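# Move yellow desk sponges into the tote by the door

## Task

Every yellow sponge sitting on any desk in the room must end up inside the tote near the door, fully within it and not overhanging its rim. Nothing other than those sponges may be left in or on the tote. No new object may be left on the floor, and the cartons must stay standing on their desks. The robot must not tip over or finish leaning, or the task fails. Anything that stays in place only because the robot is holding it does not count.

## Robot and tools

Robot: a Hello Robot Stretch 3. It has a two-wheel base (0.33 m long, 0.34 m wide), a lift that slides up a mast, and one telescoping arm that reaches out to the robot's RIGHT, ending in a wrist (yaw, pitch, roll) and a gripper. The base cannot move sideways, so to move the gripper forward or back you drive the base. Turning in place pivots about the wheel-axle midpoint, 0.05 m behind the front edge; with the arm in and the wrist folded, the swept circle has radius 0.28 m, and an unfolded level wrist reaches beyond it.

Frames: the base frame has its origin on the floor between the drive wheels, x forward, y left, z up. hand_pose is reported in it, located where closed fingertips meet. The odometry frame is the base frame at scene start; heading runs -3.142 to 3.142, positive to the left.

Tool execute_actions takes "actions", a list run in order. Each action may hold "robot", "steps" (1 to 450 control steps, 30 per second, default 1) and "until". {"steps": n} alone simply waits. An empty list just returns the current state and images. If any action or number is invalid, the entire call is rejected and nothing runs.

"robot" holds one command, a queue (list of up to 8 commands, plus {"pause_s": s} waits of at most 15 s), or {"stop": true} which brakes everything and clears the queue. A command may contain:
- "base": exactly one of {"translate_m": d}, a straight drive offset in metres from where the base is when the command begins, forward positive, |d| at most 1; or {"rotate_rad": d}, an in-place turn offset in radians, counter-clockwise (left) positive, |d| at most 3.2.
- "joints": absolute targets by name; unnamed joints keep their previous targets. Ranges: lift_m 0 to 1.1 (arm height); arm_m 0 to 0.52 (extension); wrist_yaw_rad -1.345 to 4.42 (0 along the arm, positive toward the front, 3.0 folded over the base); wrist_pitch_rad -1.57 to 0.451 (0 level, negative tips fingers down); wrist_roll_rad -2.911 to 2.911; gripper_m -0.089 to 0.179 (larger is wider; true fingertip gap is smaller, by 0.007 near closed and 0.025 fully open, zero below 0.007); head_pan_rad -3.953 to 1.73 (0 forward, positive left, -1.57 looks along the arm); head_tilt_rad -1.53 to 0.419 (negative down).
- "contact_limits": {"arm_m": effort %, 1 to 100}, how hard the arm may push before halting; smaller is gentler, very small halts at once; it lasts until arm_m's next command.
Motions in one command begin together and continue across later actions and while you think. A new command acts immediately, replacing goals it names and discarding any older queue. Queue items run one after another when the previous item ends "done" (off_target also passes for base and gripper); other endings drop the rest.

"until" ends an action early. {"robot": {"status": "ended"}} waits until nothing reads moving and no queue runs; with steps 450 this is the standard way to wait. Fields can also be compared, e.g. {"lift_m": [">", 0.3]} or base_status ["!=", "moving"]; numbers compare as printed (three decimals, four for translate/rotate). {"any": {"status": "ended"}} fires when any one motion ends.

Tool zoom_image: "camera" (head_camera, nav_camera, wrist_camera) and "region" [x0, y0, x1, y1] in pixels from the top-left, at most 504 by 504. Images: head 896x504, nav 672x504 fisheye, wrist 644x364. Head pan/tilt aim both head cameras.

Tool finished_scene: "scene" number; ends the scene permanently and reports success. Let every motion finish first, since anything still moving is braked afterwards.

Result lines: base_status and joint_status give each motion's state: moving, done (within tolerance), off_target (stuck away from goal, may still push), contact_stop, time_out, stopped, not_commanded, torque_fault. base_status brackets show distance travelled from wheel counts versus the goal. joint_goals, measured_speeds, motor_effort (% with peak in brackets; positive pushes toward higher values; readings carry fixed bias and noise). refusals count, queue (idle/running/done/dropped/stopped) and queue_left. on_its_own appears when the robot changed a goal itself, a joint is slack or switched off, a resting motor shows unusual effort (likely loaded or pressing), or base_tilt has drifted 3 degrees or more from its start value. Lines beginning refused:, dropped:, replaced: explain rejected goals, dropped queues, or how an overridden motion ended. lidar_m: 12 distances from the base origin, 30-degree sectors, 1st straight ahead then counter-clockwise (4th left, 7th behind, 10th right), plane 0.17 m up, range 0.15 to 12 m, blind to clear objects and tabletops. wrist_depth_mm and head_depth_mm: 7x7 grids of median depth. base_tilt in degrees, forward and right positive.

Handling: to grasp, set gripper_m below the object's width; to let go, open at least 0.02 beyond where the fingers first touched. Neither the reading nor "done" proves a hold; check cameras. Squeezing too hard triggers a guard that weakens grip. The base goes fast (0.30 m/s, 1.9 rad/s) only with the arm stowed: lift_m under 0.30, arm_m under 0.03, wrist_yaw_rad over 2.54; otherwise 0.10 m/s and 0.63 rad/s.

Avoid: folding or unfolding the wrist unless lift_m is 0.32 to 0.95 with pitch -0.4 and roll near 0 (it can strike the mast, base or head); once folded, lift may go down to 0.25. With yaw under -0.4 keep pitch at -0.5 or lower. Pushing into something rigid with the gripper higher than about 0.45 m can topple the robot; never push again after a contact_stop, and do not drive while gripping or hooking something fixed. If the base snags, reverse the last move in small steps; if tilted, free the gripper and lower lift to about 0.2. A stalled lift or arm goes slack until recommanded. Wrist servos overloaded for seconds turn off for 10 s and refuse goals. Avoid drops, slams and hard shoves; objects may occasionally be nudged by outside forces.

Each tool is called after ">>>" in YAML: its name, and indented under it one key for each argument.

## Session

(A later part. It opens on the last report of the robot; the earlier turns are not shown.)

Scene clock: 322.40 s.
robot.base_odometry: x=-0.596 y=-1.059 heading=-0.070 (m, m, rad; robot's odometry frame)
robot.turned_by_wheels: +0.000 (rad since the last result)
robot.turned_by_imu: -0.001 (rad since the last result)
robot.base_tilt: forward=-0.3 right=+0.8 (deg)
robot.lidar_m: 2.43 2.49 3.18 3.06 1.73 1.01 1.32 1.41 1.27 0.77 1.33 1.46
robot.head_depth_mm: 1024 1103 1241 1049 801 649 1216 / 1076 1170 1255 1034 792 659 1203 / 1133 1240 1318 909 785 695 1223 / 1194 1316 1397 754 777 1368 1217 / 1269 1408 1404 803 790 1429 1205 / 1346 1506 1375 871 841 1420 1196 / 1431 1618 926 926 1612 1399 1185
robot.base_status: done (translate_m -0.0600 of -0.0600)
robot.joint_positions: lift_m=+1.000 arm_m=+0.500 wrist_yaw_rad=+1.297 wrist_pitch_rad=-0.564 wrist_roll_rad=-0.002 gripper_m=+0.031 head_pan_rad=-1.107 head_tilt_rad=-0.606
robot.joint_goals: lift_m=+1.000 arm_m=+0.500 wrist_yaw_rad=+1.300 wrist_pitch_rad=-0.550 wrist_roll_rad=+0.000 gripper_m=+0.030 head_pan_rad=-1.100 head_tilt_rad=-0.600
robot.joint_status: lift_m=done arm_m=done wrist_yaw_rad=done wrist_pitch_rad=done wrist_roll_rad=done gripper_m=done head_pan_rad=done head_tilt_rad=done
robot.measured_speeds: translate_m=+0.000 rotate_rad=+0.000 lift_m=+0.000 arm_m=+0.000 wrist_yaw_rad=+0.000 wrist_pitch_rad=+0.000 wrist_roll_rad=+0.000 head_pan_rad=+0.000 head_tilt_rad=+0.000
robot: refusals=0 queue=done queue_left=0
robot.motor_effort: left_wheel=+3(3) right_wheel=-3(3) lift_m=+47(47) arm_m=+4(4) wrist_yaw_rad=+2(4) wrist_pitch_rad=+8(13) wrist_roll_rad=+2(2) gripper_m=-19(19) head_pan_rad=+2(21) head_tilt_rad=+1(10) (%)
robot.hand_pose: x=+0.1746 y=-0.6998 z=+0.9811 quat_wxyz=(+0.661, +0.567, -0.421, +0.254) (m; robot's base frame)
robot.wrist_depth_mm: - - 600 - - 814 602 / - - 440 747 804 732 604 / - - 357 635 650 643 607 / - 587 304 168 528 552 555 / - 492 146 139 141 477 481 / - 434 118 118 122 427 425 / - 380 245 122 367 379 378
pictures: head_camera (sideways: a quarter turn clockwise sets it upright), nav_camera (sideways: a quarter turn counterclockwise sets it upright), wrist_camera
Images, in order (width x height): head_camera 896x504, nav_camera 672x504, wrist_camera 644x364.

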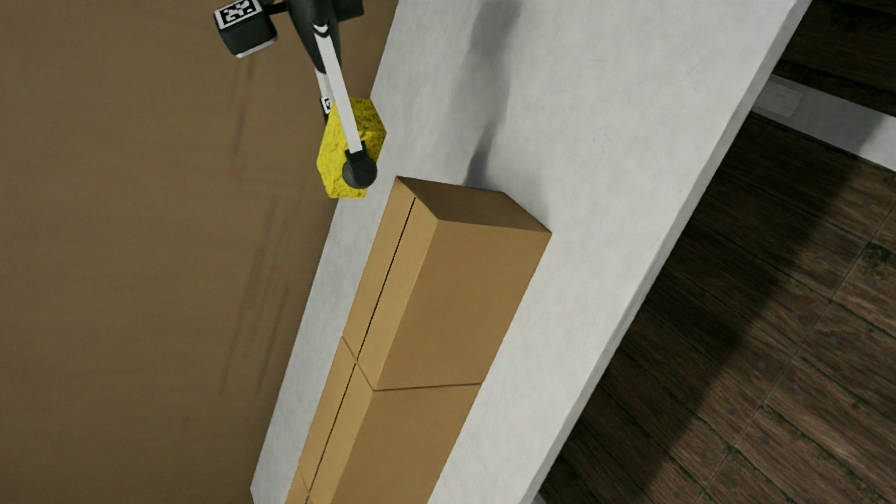

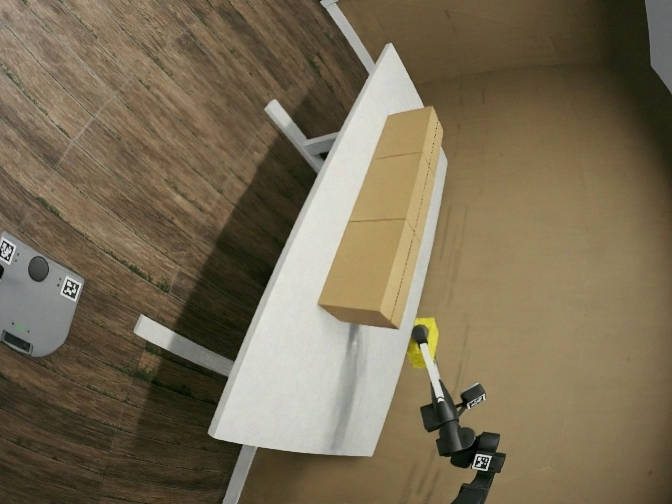

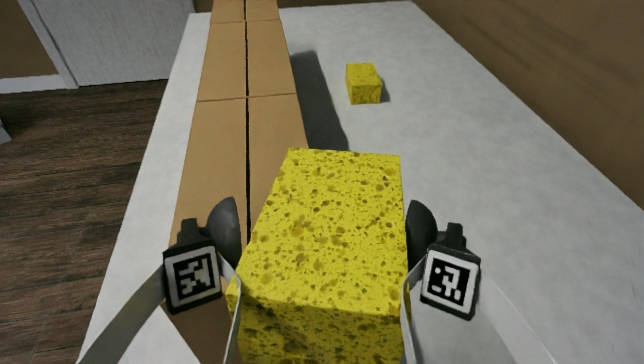

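>>> execute_actions:
  actions:
    - {"robot": [{"joints": {"lift_m": 1.08, "wrist_pitch_rad": -1.0}}], "steps": 450, "until": {"robot": {"status": "ended"}}}

Scene clock: 335.87 s.
robot.base_odometry: x=-0.596 y=-1.059 heading=-0.070 (m, m, rad; robot's odometry frame)
robot.turned_by_wheels: +0.000 (rad since the last result)
robot.turned_by_imu: -0.001 (rad since the last result)
robot.base_tilt: forward=-0.3 right=+0.9 (deg)
robot.lidar_m: 2.43 2.49 3.17 3.08 1.73 1.01 1.32 1.41 1.27 0.77 1.33 1.47
robot.head_depth_mm: 1022 1121 1197 1045 800 649 1215 / 1075 1175 1269 997 792 659 1211 / 1131 1243 1340 906 783 694 1224 / 1196 1318 1381 753 776 1366 1215 / 1264 1407 1400 806 790 1427 1209 / 1347 1499 1373 870 838 1414 1202 / 1436 1619 926 928 1606 1402 1191
robot.base_status: done (translate_m -0.0600 of -0.0600)
robot.joint_positions: lift_m=+1.080 arm_m=+0.500 wrist_yaw_rad=+1.297 wrist_pitch_rad=-1.006 wrist_roll_rad=-0.002 gripper_m=+0.031 head_pan_rad=-1.107 head_tilt_rad=-0.606
robot.joint_goals: lift_m=+1.080 arm_m=+0.500 wrist_yaw_rad=+1.300 wrist_pitch_rad=-1.000 wrist_roll_rad=+0.000 gripper_m=+0.030 head_pan_rad=-1.100 head_tilt_rad=-0.600
robot.joint_status: lift_m=done arm_m=done wrist_yaw_rad=done wrist_pitch_rad=done wrist_roll_rad=done gripper_m=done head_pan_rad=done head_tilt_rad=done
robot.measured_speeds: translate_m=+0.000 rotate_rad=+0.000 lift_m=+0.000 arm_m=+0.000 wrist_yaw_rad=+0.000 wrist_pitch_rad=+0.000 wrist_roll_rad=+0.000 head_pan_rad=+0.000 head_tilt_rad=+0.000
robot: refusals=0 queue=done queue_left=0
robot.motor_effort: left_wheel=+3(3) right_wheel=-3(3) lift_m=+48(44) arm_m=+4(4) wrist_yaw_rad=+3(2) wrist_pitch_rad=+3(8) wrist_roll_rad=+2(2) gripper_m=-19(19) head_pan_rad=+1(2) head_tilt_rad=+3(2) (%)
robot.hand_pose: x=+0.0911 y=-0.6764 z=+0.9892 quat_wxyz=(+0.700, +0.646, -0.287, +0.103) (m; robot's base frame)
robot.wrist_depth_mm: - 569 320 535 552 552 541 / - 522 297 308 520 505 506 / - 490 287 297 477 488 475 / - 471 392 168 444 453 452 / - 436 147 138 141 430 422 / - - 118 119 121 408 409 / - 388 388 122 380 386 388
pictures: head_camera (sideways: a quarter turn clockwise sets it upright), nav_camera (sideways: a quarter turn counterclockwise sets it upright), wrist_camera
Images, in order (width x height): head_camera 896x504, nav_camera 672x504, wrist_camera 644x364.

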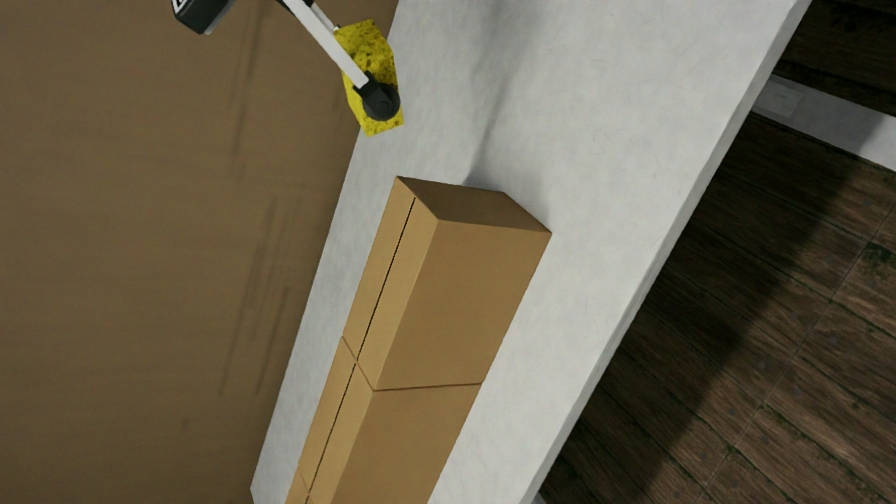

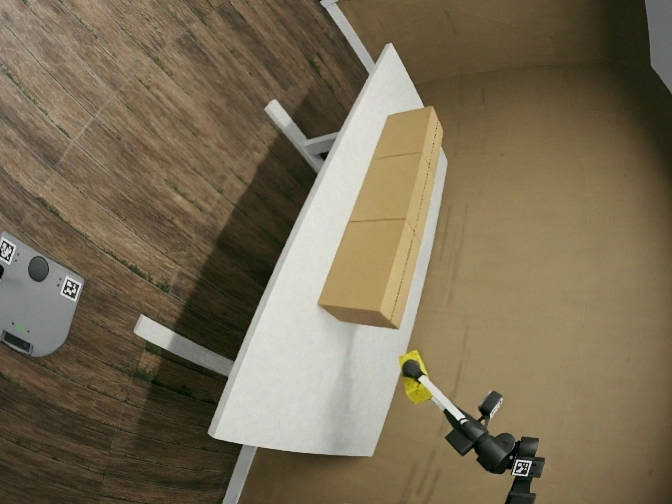

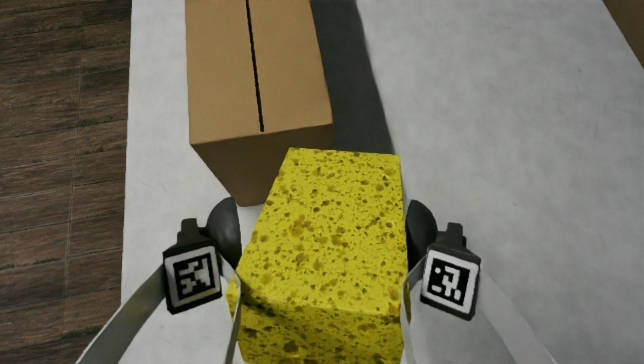

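>>> execute_actions:
  actions:
    - {"robot": [{"joints": {"lift_m": 1.0, "arm_m": 0.0, "wrist_pitch_rad": -0.4, "head_pan_rad": -0.3, "head_tilt_rad": -0.6}}, {"joints": {"lift_m": 0.28, "wrist_yaw_rad": 2.7}, "base": {"rotate_rad": 0.48}}, {"base": {"translate_m": 1.0}}, {"base": {"translate_m": 0.5}}], "steps": 450, "until": {"robot": {"status": "ended"}}}
    - {"steps": 300, "until": {"robot": {"status": "ended"}}}

Scene clock: 476.33 s.
robot.base_odometry: x=+0.779 y=-0.461 heading=+0.410 (m, m, rad; robot's odometry frame)
robot.turned_by_wheels: +0.480 (rad since the last result)
robot.turned_by_imu: +0.485 (rad since the last result)
robot.base_tilt: forward=-0.3 right=+0.8 (deg)
robot.lidar_m: 0.98 1.52 2.15 2.54 2.66 2.13 2.72 2.01 1.60 1.57 1.18 1.18
robot.head_depth_mm: 935 1031 1146 1271 1451 1483 1246 / 954 1057 1175 1332 1520 1466 1237 / 982 1078 1207 1370 1591 1452 1172 / 1003 1106 1238 1420 1620 1367 1191 / 1022 1136 1285 1463 1647 1425 1209 / 927 1004 1096 1206 1460 1419 1197 / 808 894 1280 1318 1574 1411 1188
robot.base_status: done (translate_m +0.5000 of +0.5000)
robot.joint_positions: lift_m=+0.280 arm_m=+0.000 wrist_yaw_rad=+2.697 wrist_pitch_rad=-0.422 wrist_roll_rad=-0.002 gripper_m=+0.031 head_pan_rad=-0.307 head_tilt_rad=-0.605
robot.joint_goals: lift_m=+0.280 arm_m=+0.000 wrist_yaw_rad=+2.700 wrist_pitch_rad=-0.400 wrist_roll_rad=+0.000 gripper_m=+0.030 head_pan_rad=-0.300 head_tilt_rad=-0.600
robot.joint_status: lift_m=done arm_m=done wrist_yaw_rad=done wrist_pitch_rad=done wrist_roll_rad=done gripper_m=done head_pan_rad=done head_tilt_rad=done
robot.measured_speeds: translate_m=+0.000 rotate_rad=+0.000 lift_m=+0.000 arm_m=+0.000 wrist_yaw_rad=+0.000 wrist_pitch_rad=+0.000 wrist_roll_rad=+0.000 head_pan_rad=+0.000 head_tilt_rad=+0.000
robot: refusals=0 queue=done queue_left=0
robot.motor_effort: left_wheel=-2(7) right_wheel=+3(11) lift_m=+36(45) arm_m=-3(2) wrist_yaw_rad=+3(4) wrist_pitch_rad=+14(15) wrist_roll_rad=+2(2) gripper_m=-19(19) head_pan_rad=+2(25) head_tilt_rad=+1(2) (%)
robot.hand_pose: x=+0.0749 y=+0.0568 z=+0.2919 quat_wxyz=(+0.297, +0.706, -0.007, +0.643) (m; robot's base frame)
robot.wrist_depth_mm: - - - - - - - / - - - - - - - / 881 864 864 853 861 874 852 / 695 690 690 168 646 691 701 / 584 575 146 138 140 575 568 / - 507 119 118 122 492 487 / - - 130 122 404 420 425
pictures: head_camera (sideways: a quarter turn clockwise sets it upright), nav_camera (sideways: a quarter turn counterclockwise sets it upright), wrist_camera
Images, in order (width x height): head_camera 896x504, nav_camera 672x504, wrist_camera 644x364.

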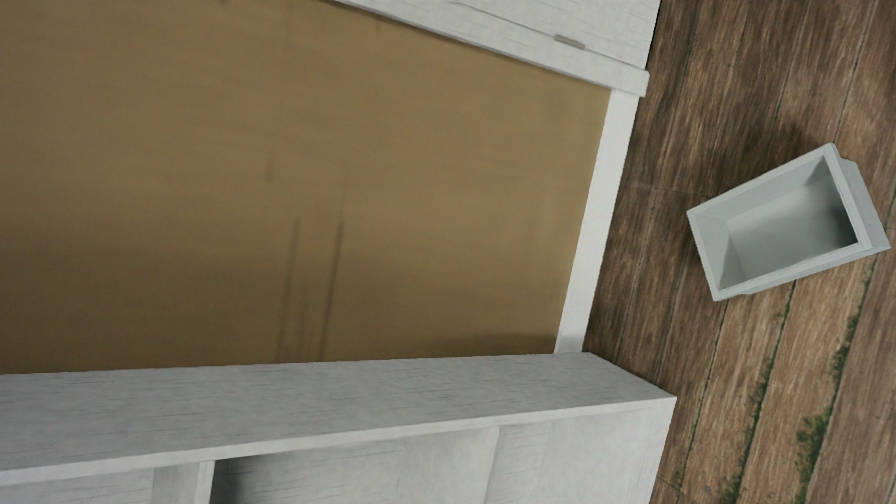

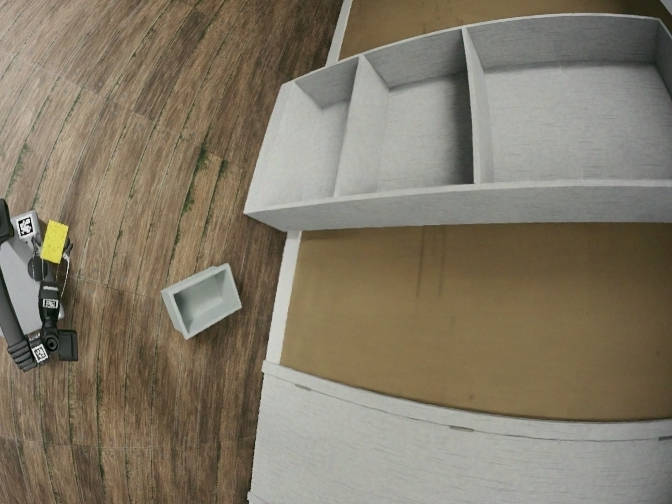

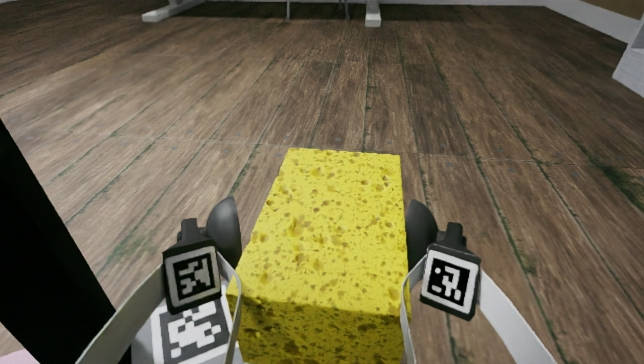

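>>> execute_actions:
  actions:
    - {"robot": [{"base": {"translate_m": 0.15}}, {"base": {"rotate_rad": 1.03}, "joints": {"lift_m": 0.36, "head_pan_rad": -1.5, "head_tilt_rad": -1.05}}, {"joints": {"wrist_yaw_rad": 2.15, "arm_m": 0.46}}, {"joints": {"wrist_pitch_rad": -1.0}}], "steps": 450, "until": {"robot": {"status": "ended"}}}

Scene clock: 606.40 s.
robot.base_odometry: x=+0.917 y=-0.402 heading=+1.440 (m, m, rad; robot's odometry frame)
robot.turned_by_wheels: +1.030 (rad since the last result)
robot.turned_by_imu: +1.036 (rad since the last result)
robot.base_tilt: forward=-0.4 right=+0.9 (deg)
robot.lidar_m: 2.08 2.53 2.44 2.26 2.84 2.14 1.69 1.44 1.08 1.06 0.83 1.38
robot.head_depth_mm: 966 1128 1406 1536 1366 1235 1120 / 976 1168 1461 1516 1350 1219 1124 / 984 1183 1437 1518 1348 1222 - / 996 1197 1455 1421 1307 1219 - / 1007 1213 1535 1476 1321 1206 1088 / 1022 1207 1450 1442 1314 1189 1080 / 917 979 1210 1403 1298 1176 1075
robot.base_status: done (rotate_rad +1.0299 of +1.0300)
robot.joint_positions: lift_m=+0.360 arm_m=+0.460 wrist_yaw_rad=+2.152 wrist_pitch_rad=-1.006 wrist_roll_rad=-0.002 gripper_m=+0.031 head_pan_rad=-1.493 head_tilt_rad=-1.037
robot.joint_goals: lift_m=+0.360 arm_m=+0.460 wrist_yaw_rad=+2.150 wrist_pitch_rad=-1.000 wrist_roll_rad=+0.000 gripper_m=+0.030 head_pan_rad=-1.500 head_tilt_rad=-1.050
robot.joint_status: lift_m=done arm_m=done wrist_yaw_rad=done wrist_pitch_rad=done wrist_roll_rad=done gripper_m=done head_pan_rad=done head_tilt_rad=done
robot.measured_speeds: translate_m=+0.000 rotate_rad=+0.000 lift_m=+0.000 arm_m=+0.000 wrist_yaw_rad=+0.000 wrist_pitch_rad=+0.000 wrist_roll_rad=+0.000 head_pan_rad=+0.000 head_tilt_rad=+0.000
robot: refusals=0 queue=done queue_left=0
robot.motor_effort: left_wheel=-2(8) right_wheel=+3(11) lift_m=+48(52) arm_m=+4(4) wrist_yaw_rad=-3(5) wrist_pitch_rad=+4(13) wrist_roll_rad=+2(2) gripper_m=-19(19) head_pan_rad=-3(26) head_tilt_rad=-5(23) (%)
robot.hand_pose: x=+0.0764 y=-0.5407 z=+0.2692 quat_wxyz=(+0.594, +0.706, +0.007, +0.384) (m; robot's base frame)
robot.wrist_depth_mm: 559 542 553 556 555 539 540 / 520 516 513 508 522 508 498 / 491 482 480 492 480 478 470 / 448 453 462 168 448 456 434 / 427 439 147 138 141 423 427 / 412 411 119 118 122 413 403 / 392 377 286 122 278 388 385
pictures: head_camera (sideways: a quarter turn clockwise sets it upright), nav_camera (sideways: a quarter turn counterclockwise sets it upright), wrist_camera
Images, in order (width x height): head_camera 896x504, nav_camera 672x504, wrist_camera 644x364.

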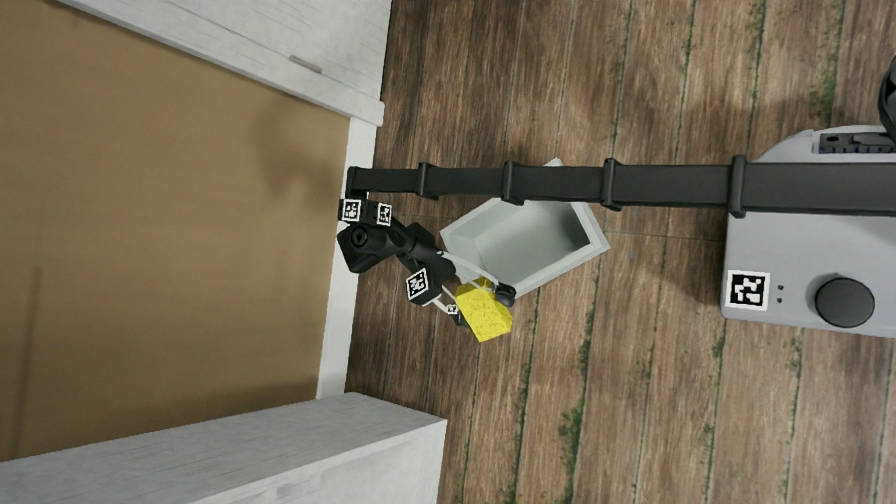

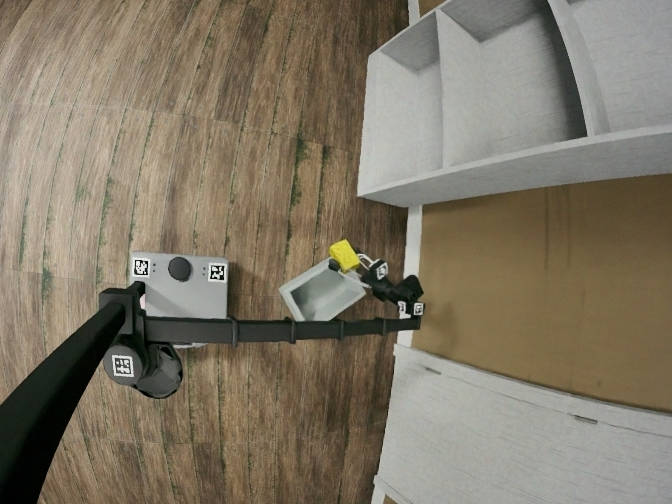

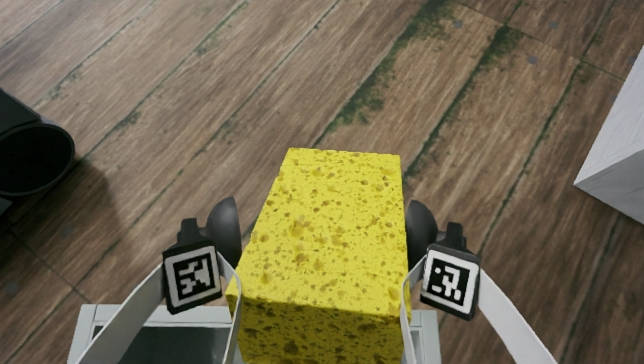

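>>> execute_actions:
  actions:
    - {"robot": [{"base": {"translate_m": -0.153}, "joints": {"arm_m": 0.43, "lift_m": 0.30}}], "steps": 450, "until": {"robot": {"status": "ended"}}}

Scene clock: 638.23 s.
robot.base_odometry: x=+0.897 y=-0.553 heading=+1.440 (m, m, rad; robot's odometry frame)
robot.turned_by_wheels: +0.000 (rad since the last result)
robot.turned_by_imu: -0.001 (rad since the last result)
robot.base_tilt: forward=-0.4 right=+0.8 (deg)
robot.lidar_m: 2.22 2.67 2.49 2.26 2.74 2.03 1.53 1.43 1.07 0.49 0.91 1.46
robot.head_depth_mm: 940 1128 1405 1538 1365 1226 1118 / 961 1130 1423 1520 1353 1220 1124 / 985 1180 1474 1499 1344 1210 - / 994 1194 1504 1446 1308 1219 - / 1007 1208 1528 1480 1283 1206 1088 / 1021 1230 1543 1465 1310 1182 1079 / 1028 1244 1442 1433 1298 1178 1076
robot.base_status: done (translate_m -0.1530 of -0.1530)
robot.joint_positions: lift_m=+0.300 arm_m=+0.430 wrist_yaw_rad=+2.152 wrist_pitch_rad=-1.006 wrist_roll_rad=-0.002 gripper_m=+0.031 head_pan_rad=-1.493 head_tilt_rad=-1.037
robot.joint_goals: lift_m=+0.300 arm_m=+0.430 wrist_yaw_rad=+2.150 wrist_pitch_rad=-1.000 wrist_roll_rad=+0.000 gripper_m=+0.030 head_pan_rad=-1.500 head_tilt_rad=-1.050
robot.joint_status: lift_m=done arm_m=done wrist_yaw_rad=done wrist_pitch_rad=done wrist_roll_rad=done gripper_m=done head_pan_rad=done head_tilt_rad=done
robot.measured_speeds: translate_m=+0.000 rotate_rad=+0.000 lift_m=+0.000 arm_m=+0.000 wrist_yaw_rad=+0.000 wrist_pitch_rad=+0.000 wrist_roll_rad=+0.000 head_pan_rad=+0.000 head_tilt_rad=+0.000
robot: refusals=0 queue=done queue_left=0
robot.motor_effort: left_wheel=-2(6) right_wheel=+3(4) lift_m=+35(48) arm_m=-3(4) wrist_yaw_rad=-2(2) wrist_pitch_rad=+4(4) wrist_roll_rad=+1(2) gripper_m=-19(19) head_pan_rad=-3(2) head_tilt_rad=-5(5) (%)
robot.hand_pose: x=+0.0763 y=-0.5114 z=+0.2095 quat_wxyz=(+0.595, +0.706, +0.007, +0.384) (m; robot's base frame)
robot.wrist_depth_mm: 470 471 476 468 466 468 469 / 450 446 443 443 440 437 437 / 420 420 416 410 410 421 420 / 396 394 273 169 270 278 379 / 371 377 147 139 140 355 276 / 352 355 119 118 121 317 258 / 337 333 224 122 325 329 246
pictures: head_camera (sideways: a quarter turn clockwise sets it upright), nav_camera (sideways: a quarter turn counterclockwise sets it upright), wrist_camera
Images, in order (width x height): head_camera 896x504, nav_camera 672x504, wrist_camera 644x364.

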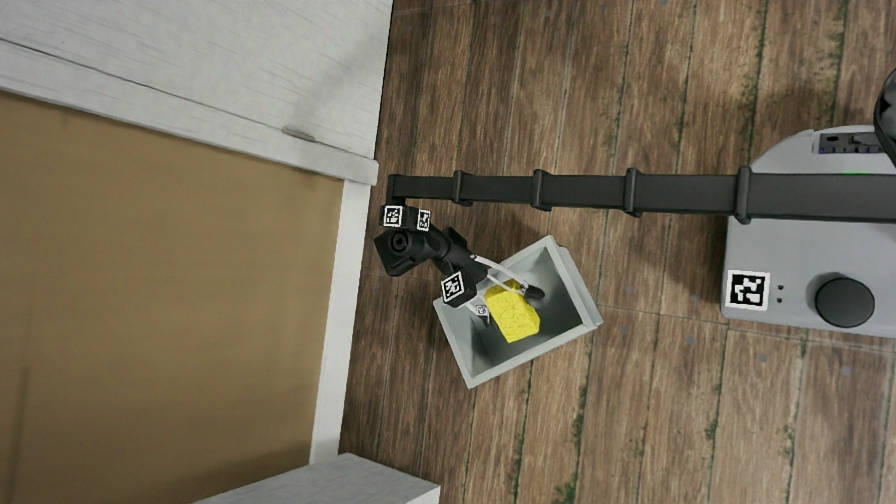

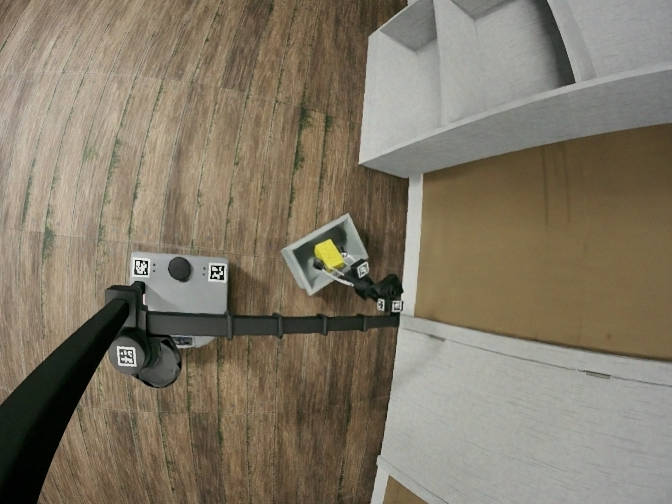

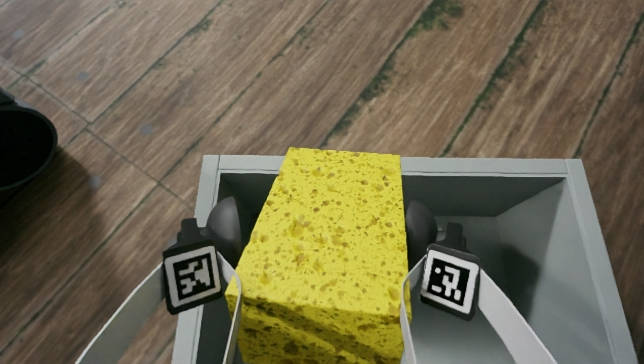

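>>> execute_actions:
  actions:
    - {"robot": [{"joints": {"arm_m": 0.46}}, {"joints": {"lift_m": 0.17}}], "steps": 450, "until": {"robot": {"status": "ended"}}}

Scene clock: 666.20 s.
robot.base_odometry: x=+0.897 y=-0.553 heading=+1.440 (m, m, rad; robot's odometry frame)
robot.turned_by_wheels: +0.000 (rad since the last result)
robot.turned_by_imu: -0.001 (rad since the last result)
robot.base_tilt: forward=-0.4 right=+0.9 (deg)
robot.lidar_m: 2.23 2.67 2.50 2.25 2.75 2.03 1.53 1.42 1.06 1.04 0.91 1.46
robot.head_depth_mm: 940 1130 1398 1535 1366 1229 1119 / 960 1139 1426 1521 1353 1220 1113 / 982 1172 1475 1531 1342 1219 - / 993 1197 1508 1512 1306 1218 - / 1003 1209 1531 1454 1283 1205 1089 / 1013 1230 1543 1464 1307 1186 1082 / 1028 1243 1450 1432 1298 1172 1075
robot.base_status: done (translate_m -0.1530 of -0.1530)
robot.joint_positions: lift_m=+0.170 arm_m=+0.460 wrist_yaw_rad=+2.152 wrist_pitch_rad=-1.006 wrist_roll_rad=-0.002 gripper_m=+0.031 head_pan_rad=-1.493 head_tilt_rad=-1.037
robot.joint_goals: lift_m=+0.170 arm_m=+0.460 wrist_yaw_rad=+2.150 wrist_pitch_rad=-1.000 wrist_roll_rad=+0.000 gripper_m=+0.030 head_pan_rad=-1.500 head_tilt_rad=-1.050
robot.joint_status: lift_m=done arm_m=done wrist_yaw_rad=done wrist_pitch_rad=done wrist_roll_rad=done gripper_m=done head_pan_rad=done head_tilt_rad=done
robot.measured_speeds: translate_m=+0.000 rotate_rad=+0.000 lift_m=+0.000 arm_m=+0.000 wrist_yaw_rad=+0.000 wrist_pitch_rad=+0.000 wrist_roll_rad=+0.000 head_pan_rad=+0.000 head_tilt_rad=+0.000
robot: refusals=0 queue=done queue_left=0
robot.motor_effort: left_wheel=-2(2) right_wheel=+3(3) lift_m=+36(36) arm_m=+4(5) wrist_yaw_rad=-2(2) wrist_pitch_rad=+4(4) wrist_roll_rad=+2(1) gripper_m=-19(19) head_pan_rad=-2(2) head_tilt_rad=-5(4) (%)
robot.hand_pose: x=+0.0763 y=-0.5408 z=+0.0795 quat_wxyz=(+0.595, +0.706, +0.007, +0.384) (m; robot's base frame)
robot.wrist_depth_mm: 302 158 158 157 156 156 155 / 150 177 185 185 182 182 180 / 146 195 237 223 232 231 206 / 142 197 254 168 247 250 203 / 143 196 147 139 140 237 204 / 143 175 118 118 122 229 203 / 141 215 212 122 212 215 204
pictures: head_camera (sideways: a quarter turn clockwise sets it upright), nav_camera (sideways: a quarter turn counterclockwise sets it upright), wrist_camera
Images, in order (width x height): head_camera 896x504, nav_camera 672x504, wrist_camera 644x364.

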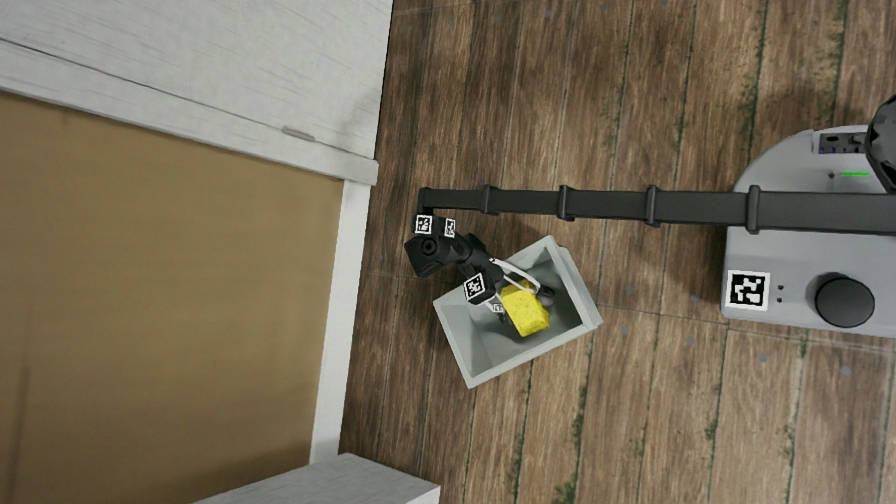

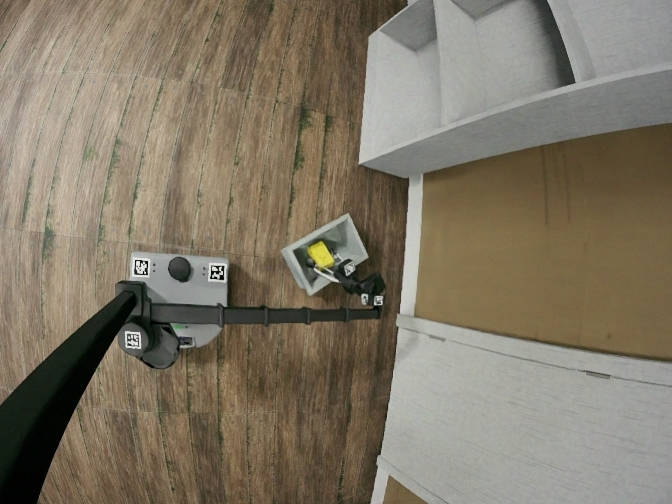

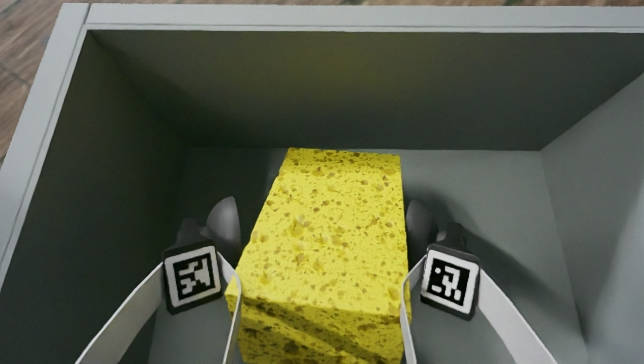

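>>> execute_actions:
  actions:
    - {"robot": [{"joints": {"lift_m": 0.15}}, {"joints": {"gripper_m": 0.11}}, {"joints": {"lift_m": 0.36}}], "steps": 450, "until": {"robot": {"status": "ended"}}}

Scene clock: 681.10 s.
robot.base_odometry: x=+0.897 y=-0.553 heading=+1.440 (m, m, rad; robot's odometry frame)
robot.turned_by_wheels: +0.000 (rad since the last result)
robot.turned_by_imu: -0.001 (rad since the last result)
robot.base_tilt: forward=-0.4 right=+0.9 (deg)
robot.lidar_m: 2.23 2.67 2.50 2.26 2.74 2.03 1.53 1.43 1.06 1.03 0.91 1.47
robot.head_depth_mm: 941 1125 1405 1538 1363 1230 1120 / 961 1137 1428 1520 1354 1219 1123 / 981 1180 1425 1507 1343 1221 - / 992 1199 1455 1463 1312 1222 - / 1003 1209 1527 1435 1306 1203 1085 / 1016 1226 1541 1468 1309 1181 1082 / 1028 1248 1453 1430 1295 1179 1074
robot.base_status: done (translate_m -0.1530 of -0.1530)
robot.joint_positions: lift_m=+0.360 arm_m=+0.460 wrist_yaw_rad=+2.152 wrist_pitch_rad=-1.006 wrist_roll_rad=-0.002 gripper_m=+0.110 head_pan_rad=-1.493 head_tilt_rad=-1.037
robot.joint_goals: lift_m=+0.360 arm_m=+0.460 wrist_yaw_rad=+2.150 wrist_pitch_rad=-1.000 wrist_roll_rad=+0.000 gripper_m=+0.110 head_pan_rad=-1.500 head_tilt_rad=-1.050
robot.joint_status: lift_m=done arm_m=done wrist_yaw_rad=done wrist_pitch_rad=done wrist_roll_rad=done gripper_m=done head_pan_rad=done head_tilt_rad=done
robot.measured_speeds: translate_m=+0.000 rotate_rad=+0.000 lift_m=+0.000 arm_m=+0.000 wrist_yaw_rad=+0.000 wrist_pitch_rad=+0.000 wrist_roll_rad=+0.000 head_pan_rad=+0.000 head_tilt_rad=+0.000
robot: refusals=0 queue=done queue_left=0
robot.motor_effort: left_wheel=-1(2) right_wheel=+3(3) lift_m=+47(52) arm_m=+4(3) wrist_yaw_rad=-2(2) wrist_pitch_rad=+4(4) wrist_roll_rad=+2(2) gripper_m=+0(87) head_pan_rad=-2(2) head_tilt_rad=-6(4) (%)
robot.hand_pose: x=+0.0763 y=-0.5408 z=+0.2691 quat_wxyz=(+0.595, +0.706, +0.007, +0.384) (m; robot's base frame)
robot.wrist_depth_mm: 551 543 545 550 543 549 542 / 516 518 512 506 516 505 506 / 493 485 483 478 479 481 474 / 450 459 358 355 347 450 461 / 436 437 417 425 428 392 423 / 413 - 400 362 399 407 408 / 394 382 388 382 383 324 380
pictures: head_camera (sideways: a quarter turn clockwise sets it upright), nav_camera (sideways: a quarter turn counterclockwise sets it upright), wrist_camera
Images, in order (width x height): head_camera 896x504, nav_camera 672x504, wrist_camera 644x364.

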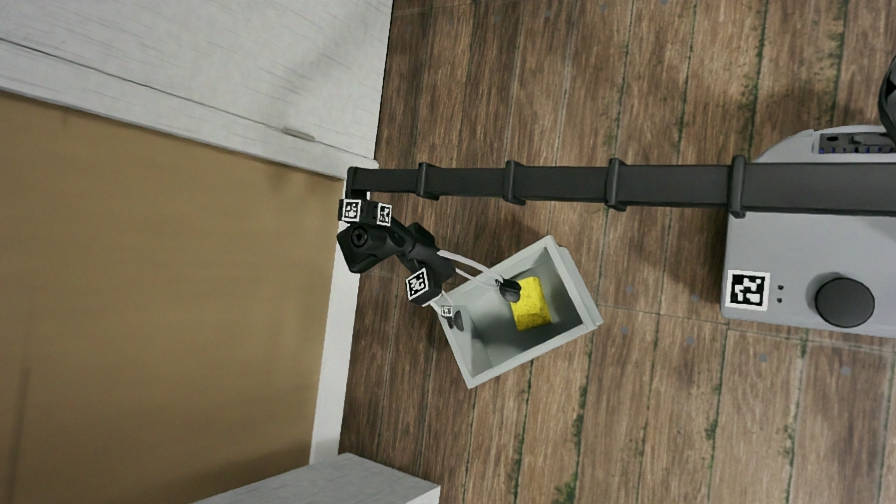

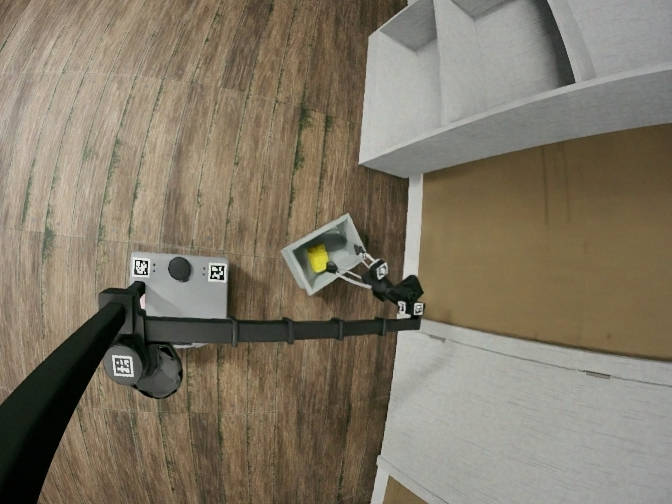

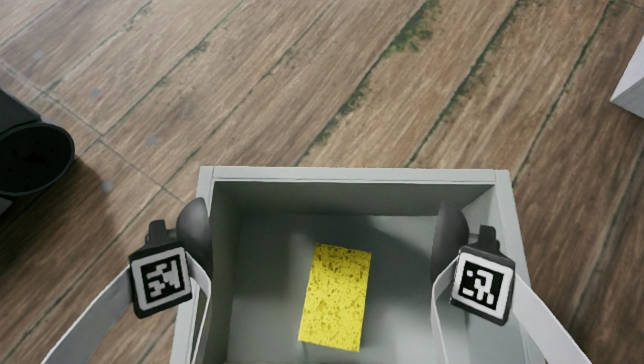

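>>> execute_actions:
  actions:
    - {"robot": [{"joints": {"arm_m": 0.0, "wrist_yaw_rad": 2.65, "wrist_pitch_rad": -0.4, "lift_m": 0.33, "gripper_m": 0.06, "head_pan_rad": -1.4, "head_tilt_rad": -0.8}, "base": {"rotate_rad": -0.70}}, {"joints": {"lift_m": 0.29}}, {"base": {"translate_m": -0.9}}, {"base": {"translate_m": -0.247}, "joints": {"lift_m": 0.76}}, {"base": {"rotate_rad": -0.92}, "joints": {"lift_m": 0.95, "wrist_yaw_rad": 1.2, "gripper_m": 0.15}}], "steps": 450, "until": {"robot": {"status": "ended"}}}
    - {"steps": 300, "until": {"robot": {"status": "ended"}}}

Scene clock: 818.83 s.
robot.base_odometry: x=+0.050 y=-1.327 heading=-0.180 (m, m, rad; robot's odometry frame)
robot.turned_by_wheels: -1.620 (rad since the last result)
robot.turned_by_imu: -1.641 (rad since the last result)
robot.base_tilt: forward=-0.3 right=+0.9 (deg)
robot.lidar_m: 1.74 1.81 2.04 3.06 2.49 1.69 2.00 0.88 0.89 1.09 0.84 1.51
robot.head_depth_mm: 899 1024 1020 567 - 575 1159 / 907 1038 1002 561 - - 1148 / 922 1054 993 564 - - 1139 / 929 1069 976 569 654 - 1132 / 943 1083 964 568 - 1225 1123 / 956 1094 949 563 - 1222 1113 / 966 1095 935 583 625 1215 1109
robot.base_status: done (rotate_rad -0.9199 of -0.9200)
robot.joint_positions: lift_m=+0.950 arm_m=+0.000 wrist_yaw_rad=+1.203 wrist_pitch_rad=-0.421 wrist_roll_rad=-0.002 gripper_m=+0.150 head_pan_rad=-1.407 head_tilt_rad=-0.803
robot.joint_goals: lift_m=+0.950 arm_m=+0.000 wrist_yaw_rad=+1.200 wrist_pitch_rad=-0.400 wrist_roll_rad=+0.000 gripper_m=+0.150 head_pan_rad=-1.400 head_tilt_rad=-0.800
robot.joint_status: lift_m=done arm_m=done wrist_yaw_rad=done wrist_pitch_rad=done wrist_roll_rad=done gripper_m=done head_pan_rad=done head_tilt_rad=done
robot.measured_speeds: translate_m=+0.000 rotate_rad=+0.000 lift_m=+0.000 arm_m=+0.000 wrist_yaw_rad=+0.000 wrist_pitch_rad=+0.000 wrist_roll_rad=+0.000 head_pan_rad=+0.000 head_tilt_rad=+0.000
robot: refusals=0 queue=done queue_left=0
robot.motor_effort: left_wheel=+3(8) right_wheel=-4(12) lift_m=+47(52) arm_m=-4(3) wrist_yaw_rad=-3(3) wrist_pitch_rad=+12(14) wrist_roll_rad=+2(2) gripper_m=+0(88) head_pan_rad=+2(9) head_tilt_rad=+1(12) (%)
robot.hand_pose: x=+0.1876 y=-0.2260 z=+0.9618 quat_wxyz=(+0.655, +0.513, -0.486, +0.270) (m; robot's base frame)
robot.wrist_depth_mm: - - - - - - 776 / - - - - - - 790 / - - - - 756 380 752 / - - - 616 582 317 300 / - - - 513 463 340 258 / - - - 453 420 - 234 / - - - - 366 338 253
pictures: head_camera (sideways: a quarter turn clockwise sets it upright), nav_camera (sideways: a quarter turn counterclockwise sets it upright), wrist_camera
Images, in order (width x height): head_camera 896x504, nav_camera 672x504, wrist_camera 644x364.

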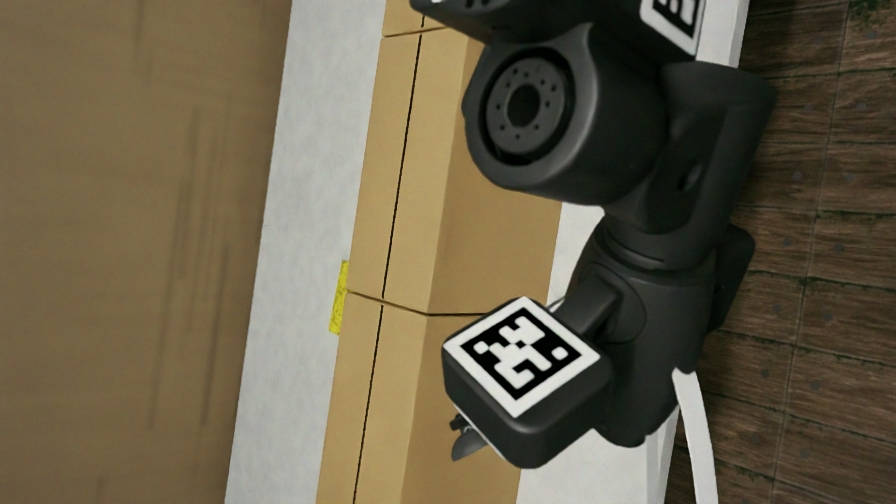

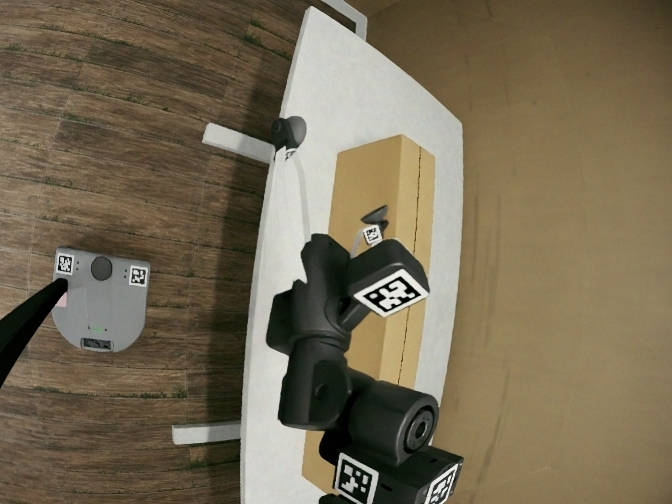

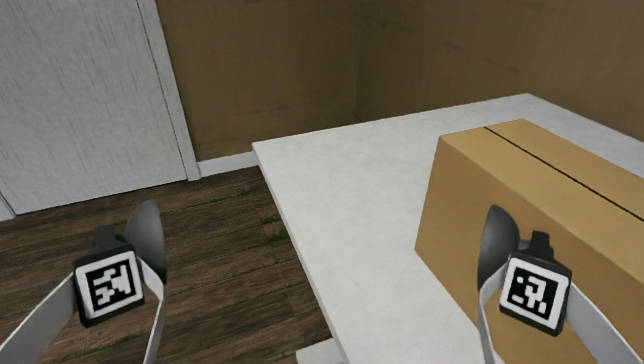

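>>> execute_actions:
  actions:
    - {"robot": [{"joints": {"lift_m": 1.02, "arm_m": 0.49}}, {"joints": {"wrist_pitch_rad": -0.9}}], "steps": 450, "until": {"robot": {"status": "ended"}}}

Scene clock: 834.90 s.
robot.base_odometry: x=+0.050 y=-1.327 heading=-0.180 (m, m, rad; robot's odometry frame)
robot.turned_by_wheels: +0.000 (rad since the last result)
robot.turned_by_imu: -0.001 (rad since the last result)
robot.base_tilt: forward=-0.4 right=+0.8 (deg)
robot.lidar_m: 1.75 1.81 2.04 3.06 2.50 1.69 2.00 0.89 0.89 1.09 0.84 1.51
robot.head_depth_mm: 915 1028 1016 563 628 589 1156 / - 1049 1004 562 634 595 1150 / 895 1081 988 568 632 601 1139 / 933 1052 975 569 638 600 1130 / 942 1079 958 573 644 1206 1126 / 958 1091 949 577 642 1223 1114 / 969 1094 937 591 637 1213 1108
robot.base_status: done (rotate_rad -0.9199 of -0.9200)
robot.joint_positions: lift_m=+1.020 arm_m=+0.490 wrist_yaw_rad=+1.201 wrist_pitch_rad=-0.907 wrist_roll_rad=-0.002 gripper_m=+0.150 head_pan_rad=-1.407 head_tilt_rad=-0.803
robot.joint_goals: lift_m=+1.020 arm_m=+0.490 wrist_yaw_rad=+1.200 wrist_pitch_rad=-0.900 wrist_roll_rad=+0.000 gripper_m=+0.150 head_pan_rad=-1.400 head_tilt_rad=-0.800
robot.joint_status: lift_m=done arm_m=done wrist_yaw_rad=done wrist_pitch_rad=done wrist_roll_rad=done gripper_m=done head_pan_rad=done head_tilt_rad=done
robot.measured_speeds: translate_m=+0.000 rotate_rad=+0.000 lift_m=+0.000 arm_m=+0.000 wrist_yaw_rad=+0.000 wrist_pitch_rad=+0.000 wrist_roll_rad=+0.000 head_pan_rad=+0.000 head_tilt_rad=+0.000
robot: refusals=0 queue=done queue_left=0
robot.motor_effort: left_wheel=+2(3) right_wheel=-4(4) lift_m=+47(53) arm_m=+4(4) wrist_yaw_rad=-1(3) wrist_pitch_rad=+4(12) wrist_roll_rad=+2(2) gripper_m=+0(0) head_pan_rad=+2(1) head_tilt_rad=+1(0) (%)
robot.hand_pose: x=+0.1081 y=-0.6851 z=+0.9419 quat_wxyz=(+0.700, +0.614, -0.348, +0.104) (m; robot's base frame)
robot.wrist_depth_mm: 542 545 544 534 535 507 391 / 278 504 487 489 490 486 411 / 251 445 453 449 451 450 433 / 231 364 421 421 416 413 422 / 211 388 386 346 389 399 385 / 196 - 364 327 367 - 360 / 191 254 345 338 339 342 341
pictures: head_camera (sideways: a quarter turn clockwise sets it upright), nav_camera (sideways: a quarter turn counterclockwise sets it upright), wrist_camera
Images, in order (width x height): head_camera 896x504, nav_camera 672x504, wrist_camera 644x364.

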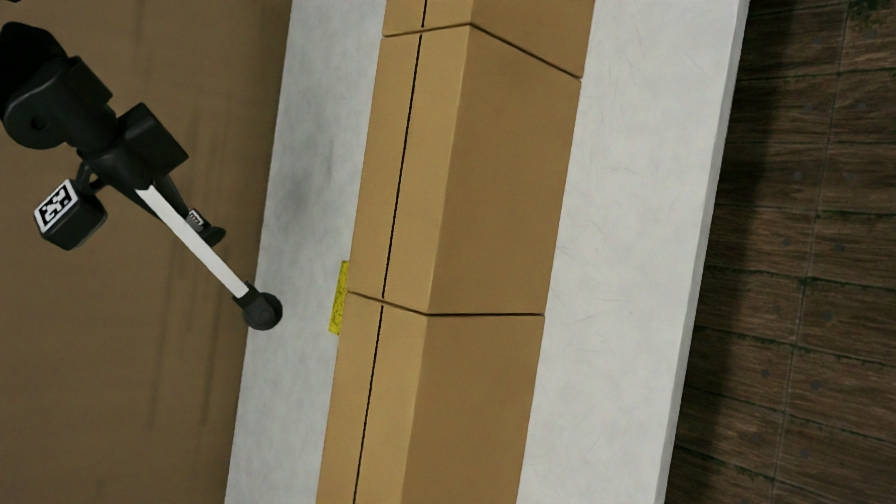

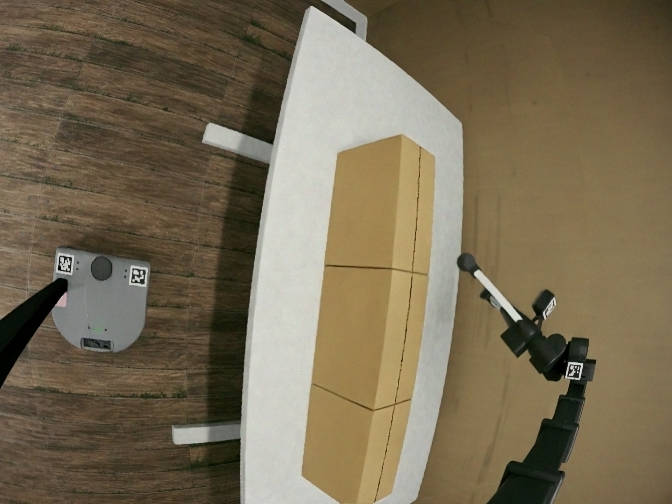

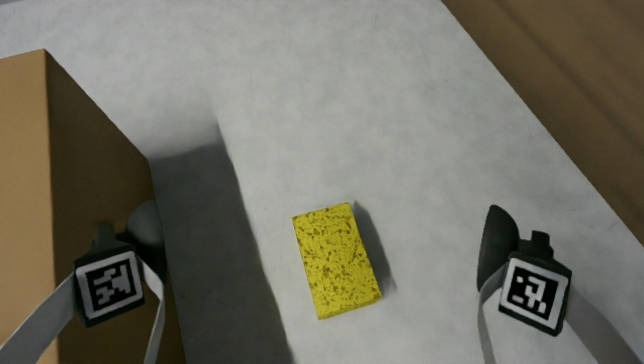

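>>> execute_actions:
  actions:
    - {"robot": [{"base": {"translate_m": 0.028}, "joints": {"lift_m": 0.87, "arm_m": 0.515, "gripper_m": 0.14}}], "steps": 450, "until": {"robot": {"status": "ended"}}}

Scene clock: 873.27 s.
robot.base_odometry: x=+0.077 y=-1.332 heading=-0.180 (m, m, rad; robot's odometry frame)
robot.turned_by_wheels: +0.000 (rad since the last result)
robot.turned_by_imu: -0.001 (rad since the last result)
robot.base_tilt: forward=-0.4 right=+0.8 (deg)
robot.lidar_m: 1.71 1.78 2.02 3.09 2.52 1.72 2.03 0.90 0.93 1.09 0.82 1.50
robot.head_depth_mm: 897 - 977 558 628 588 1142 / 907 - 1003 561 634 594 1151 / 918 1033 954 567 633 602 1141 / 930 1052 973 569 639 600 1128 / 943 1086 961 573 642 1207 1123 / 956 1096 950 577 641 1219 1118 / 969 1091 937 592 636 1217 1110
robot.base_status: done (translate_m +0.0280 of +0.0280)
robot.joint_positions: lift_m=+0.870 arm_m=+0.515 wrist_yaw_rad=+1.201 wrist_pitch_rad=-0.908 wrist_roll_rad=-0.002 gripper_m=+0.140 head_pan_rad=-1.407 head_tilt_rad=-0.803
robot.joint_goals: lift_m=+0.870 arm_m=+0.515 wrist_yaw_rad=+1.200 wrist_pitch_rad=-0.900 wrist_roll_rad=+0.000 gripper_m=+0.140 head_pan_rad=-1.400 head_tilt_rad=-0.800
robot.joint_status: lift_m=done arm_m=done wrist_yaw_rad=done wrist_pitch_rad=done wrist_roll_rad=done gripper_m=done head_pan_rad=done head_tilt_rad=done
robot.measured_speeds: translate_m=+0.000 rotate_rad=+0.000 lift_m=+0.000 arm_m=+0.000 wrist_yaw_rad=+0.000 wrist_pitch_rad=+0.000 wrist_roll_rad=+0.000 head_pan_rad=+0.000 head_tilt_rad=+0.000
robot: refusals=0 queue=done queue_left=0
robot.motor_effort: left_wheel=+3(6) right_wheel=-3(9) lift_m=+34(46) arm_m=+4(7) wrist_yaw_rad=-1(1) wrist_pitch_rad=+4(5) wrist_roll_rad=+2(2) gripper_m=+0(51) head_pan_rad=+3(2) head_tilt_rad=+1(1) (%)
robot.hand_pose: x=+0.1079 y=-0.7100 z=+0.7922 quat_wxyz=(+0.700, +0.615, -0.348, +0.104) (m; robot's base frame)
robot.wrist_depth_mm: 326 327 323 324 322 326 330 / 299 297 300 299 298 295 295 / 272 275 274 273 271 273 269 / 252 254 253 204 254 253 250 / 234 242 233 190 235 240 234 / 220 - 219 178 217 - 221 / 205 207 209 168 204 206 206
pictures: head_camera (sideways: a quarter turn clockwise sets it upright), nav_camera (sideways: a quarter turn counterclockwise sets it upright), wrist_camera
Images, in order (width x height): head_camera 896x504, nav_camera 672x504, wrist_camera 644x364.

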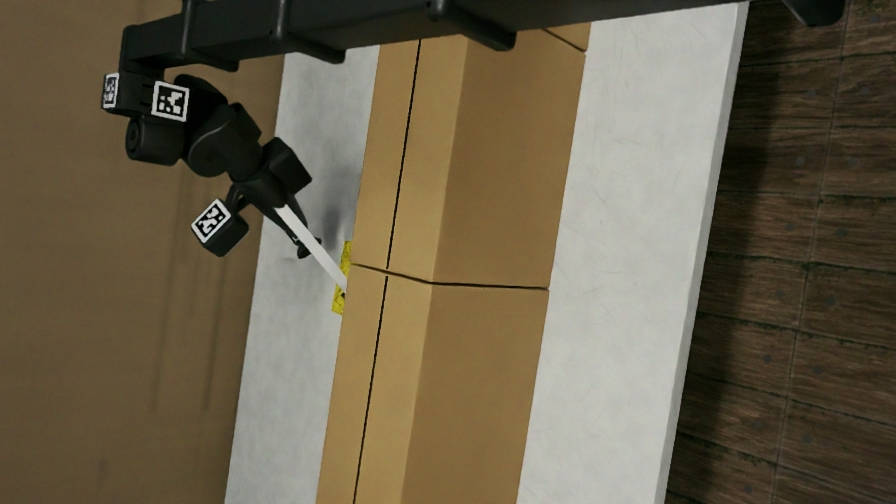

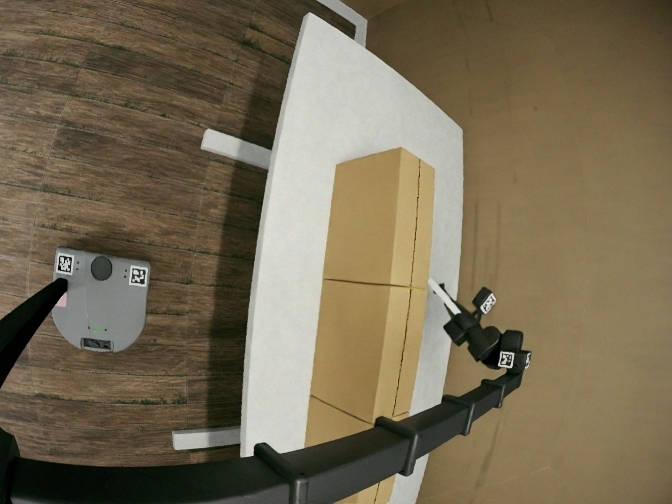

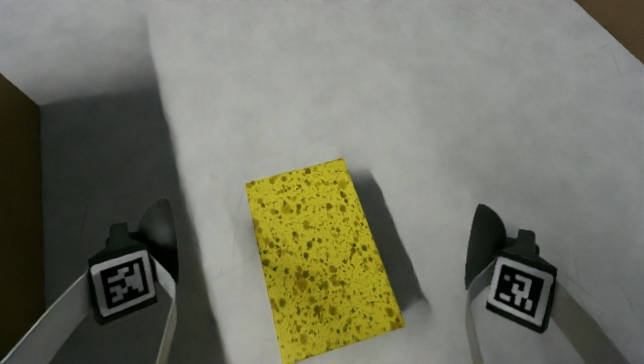

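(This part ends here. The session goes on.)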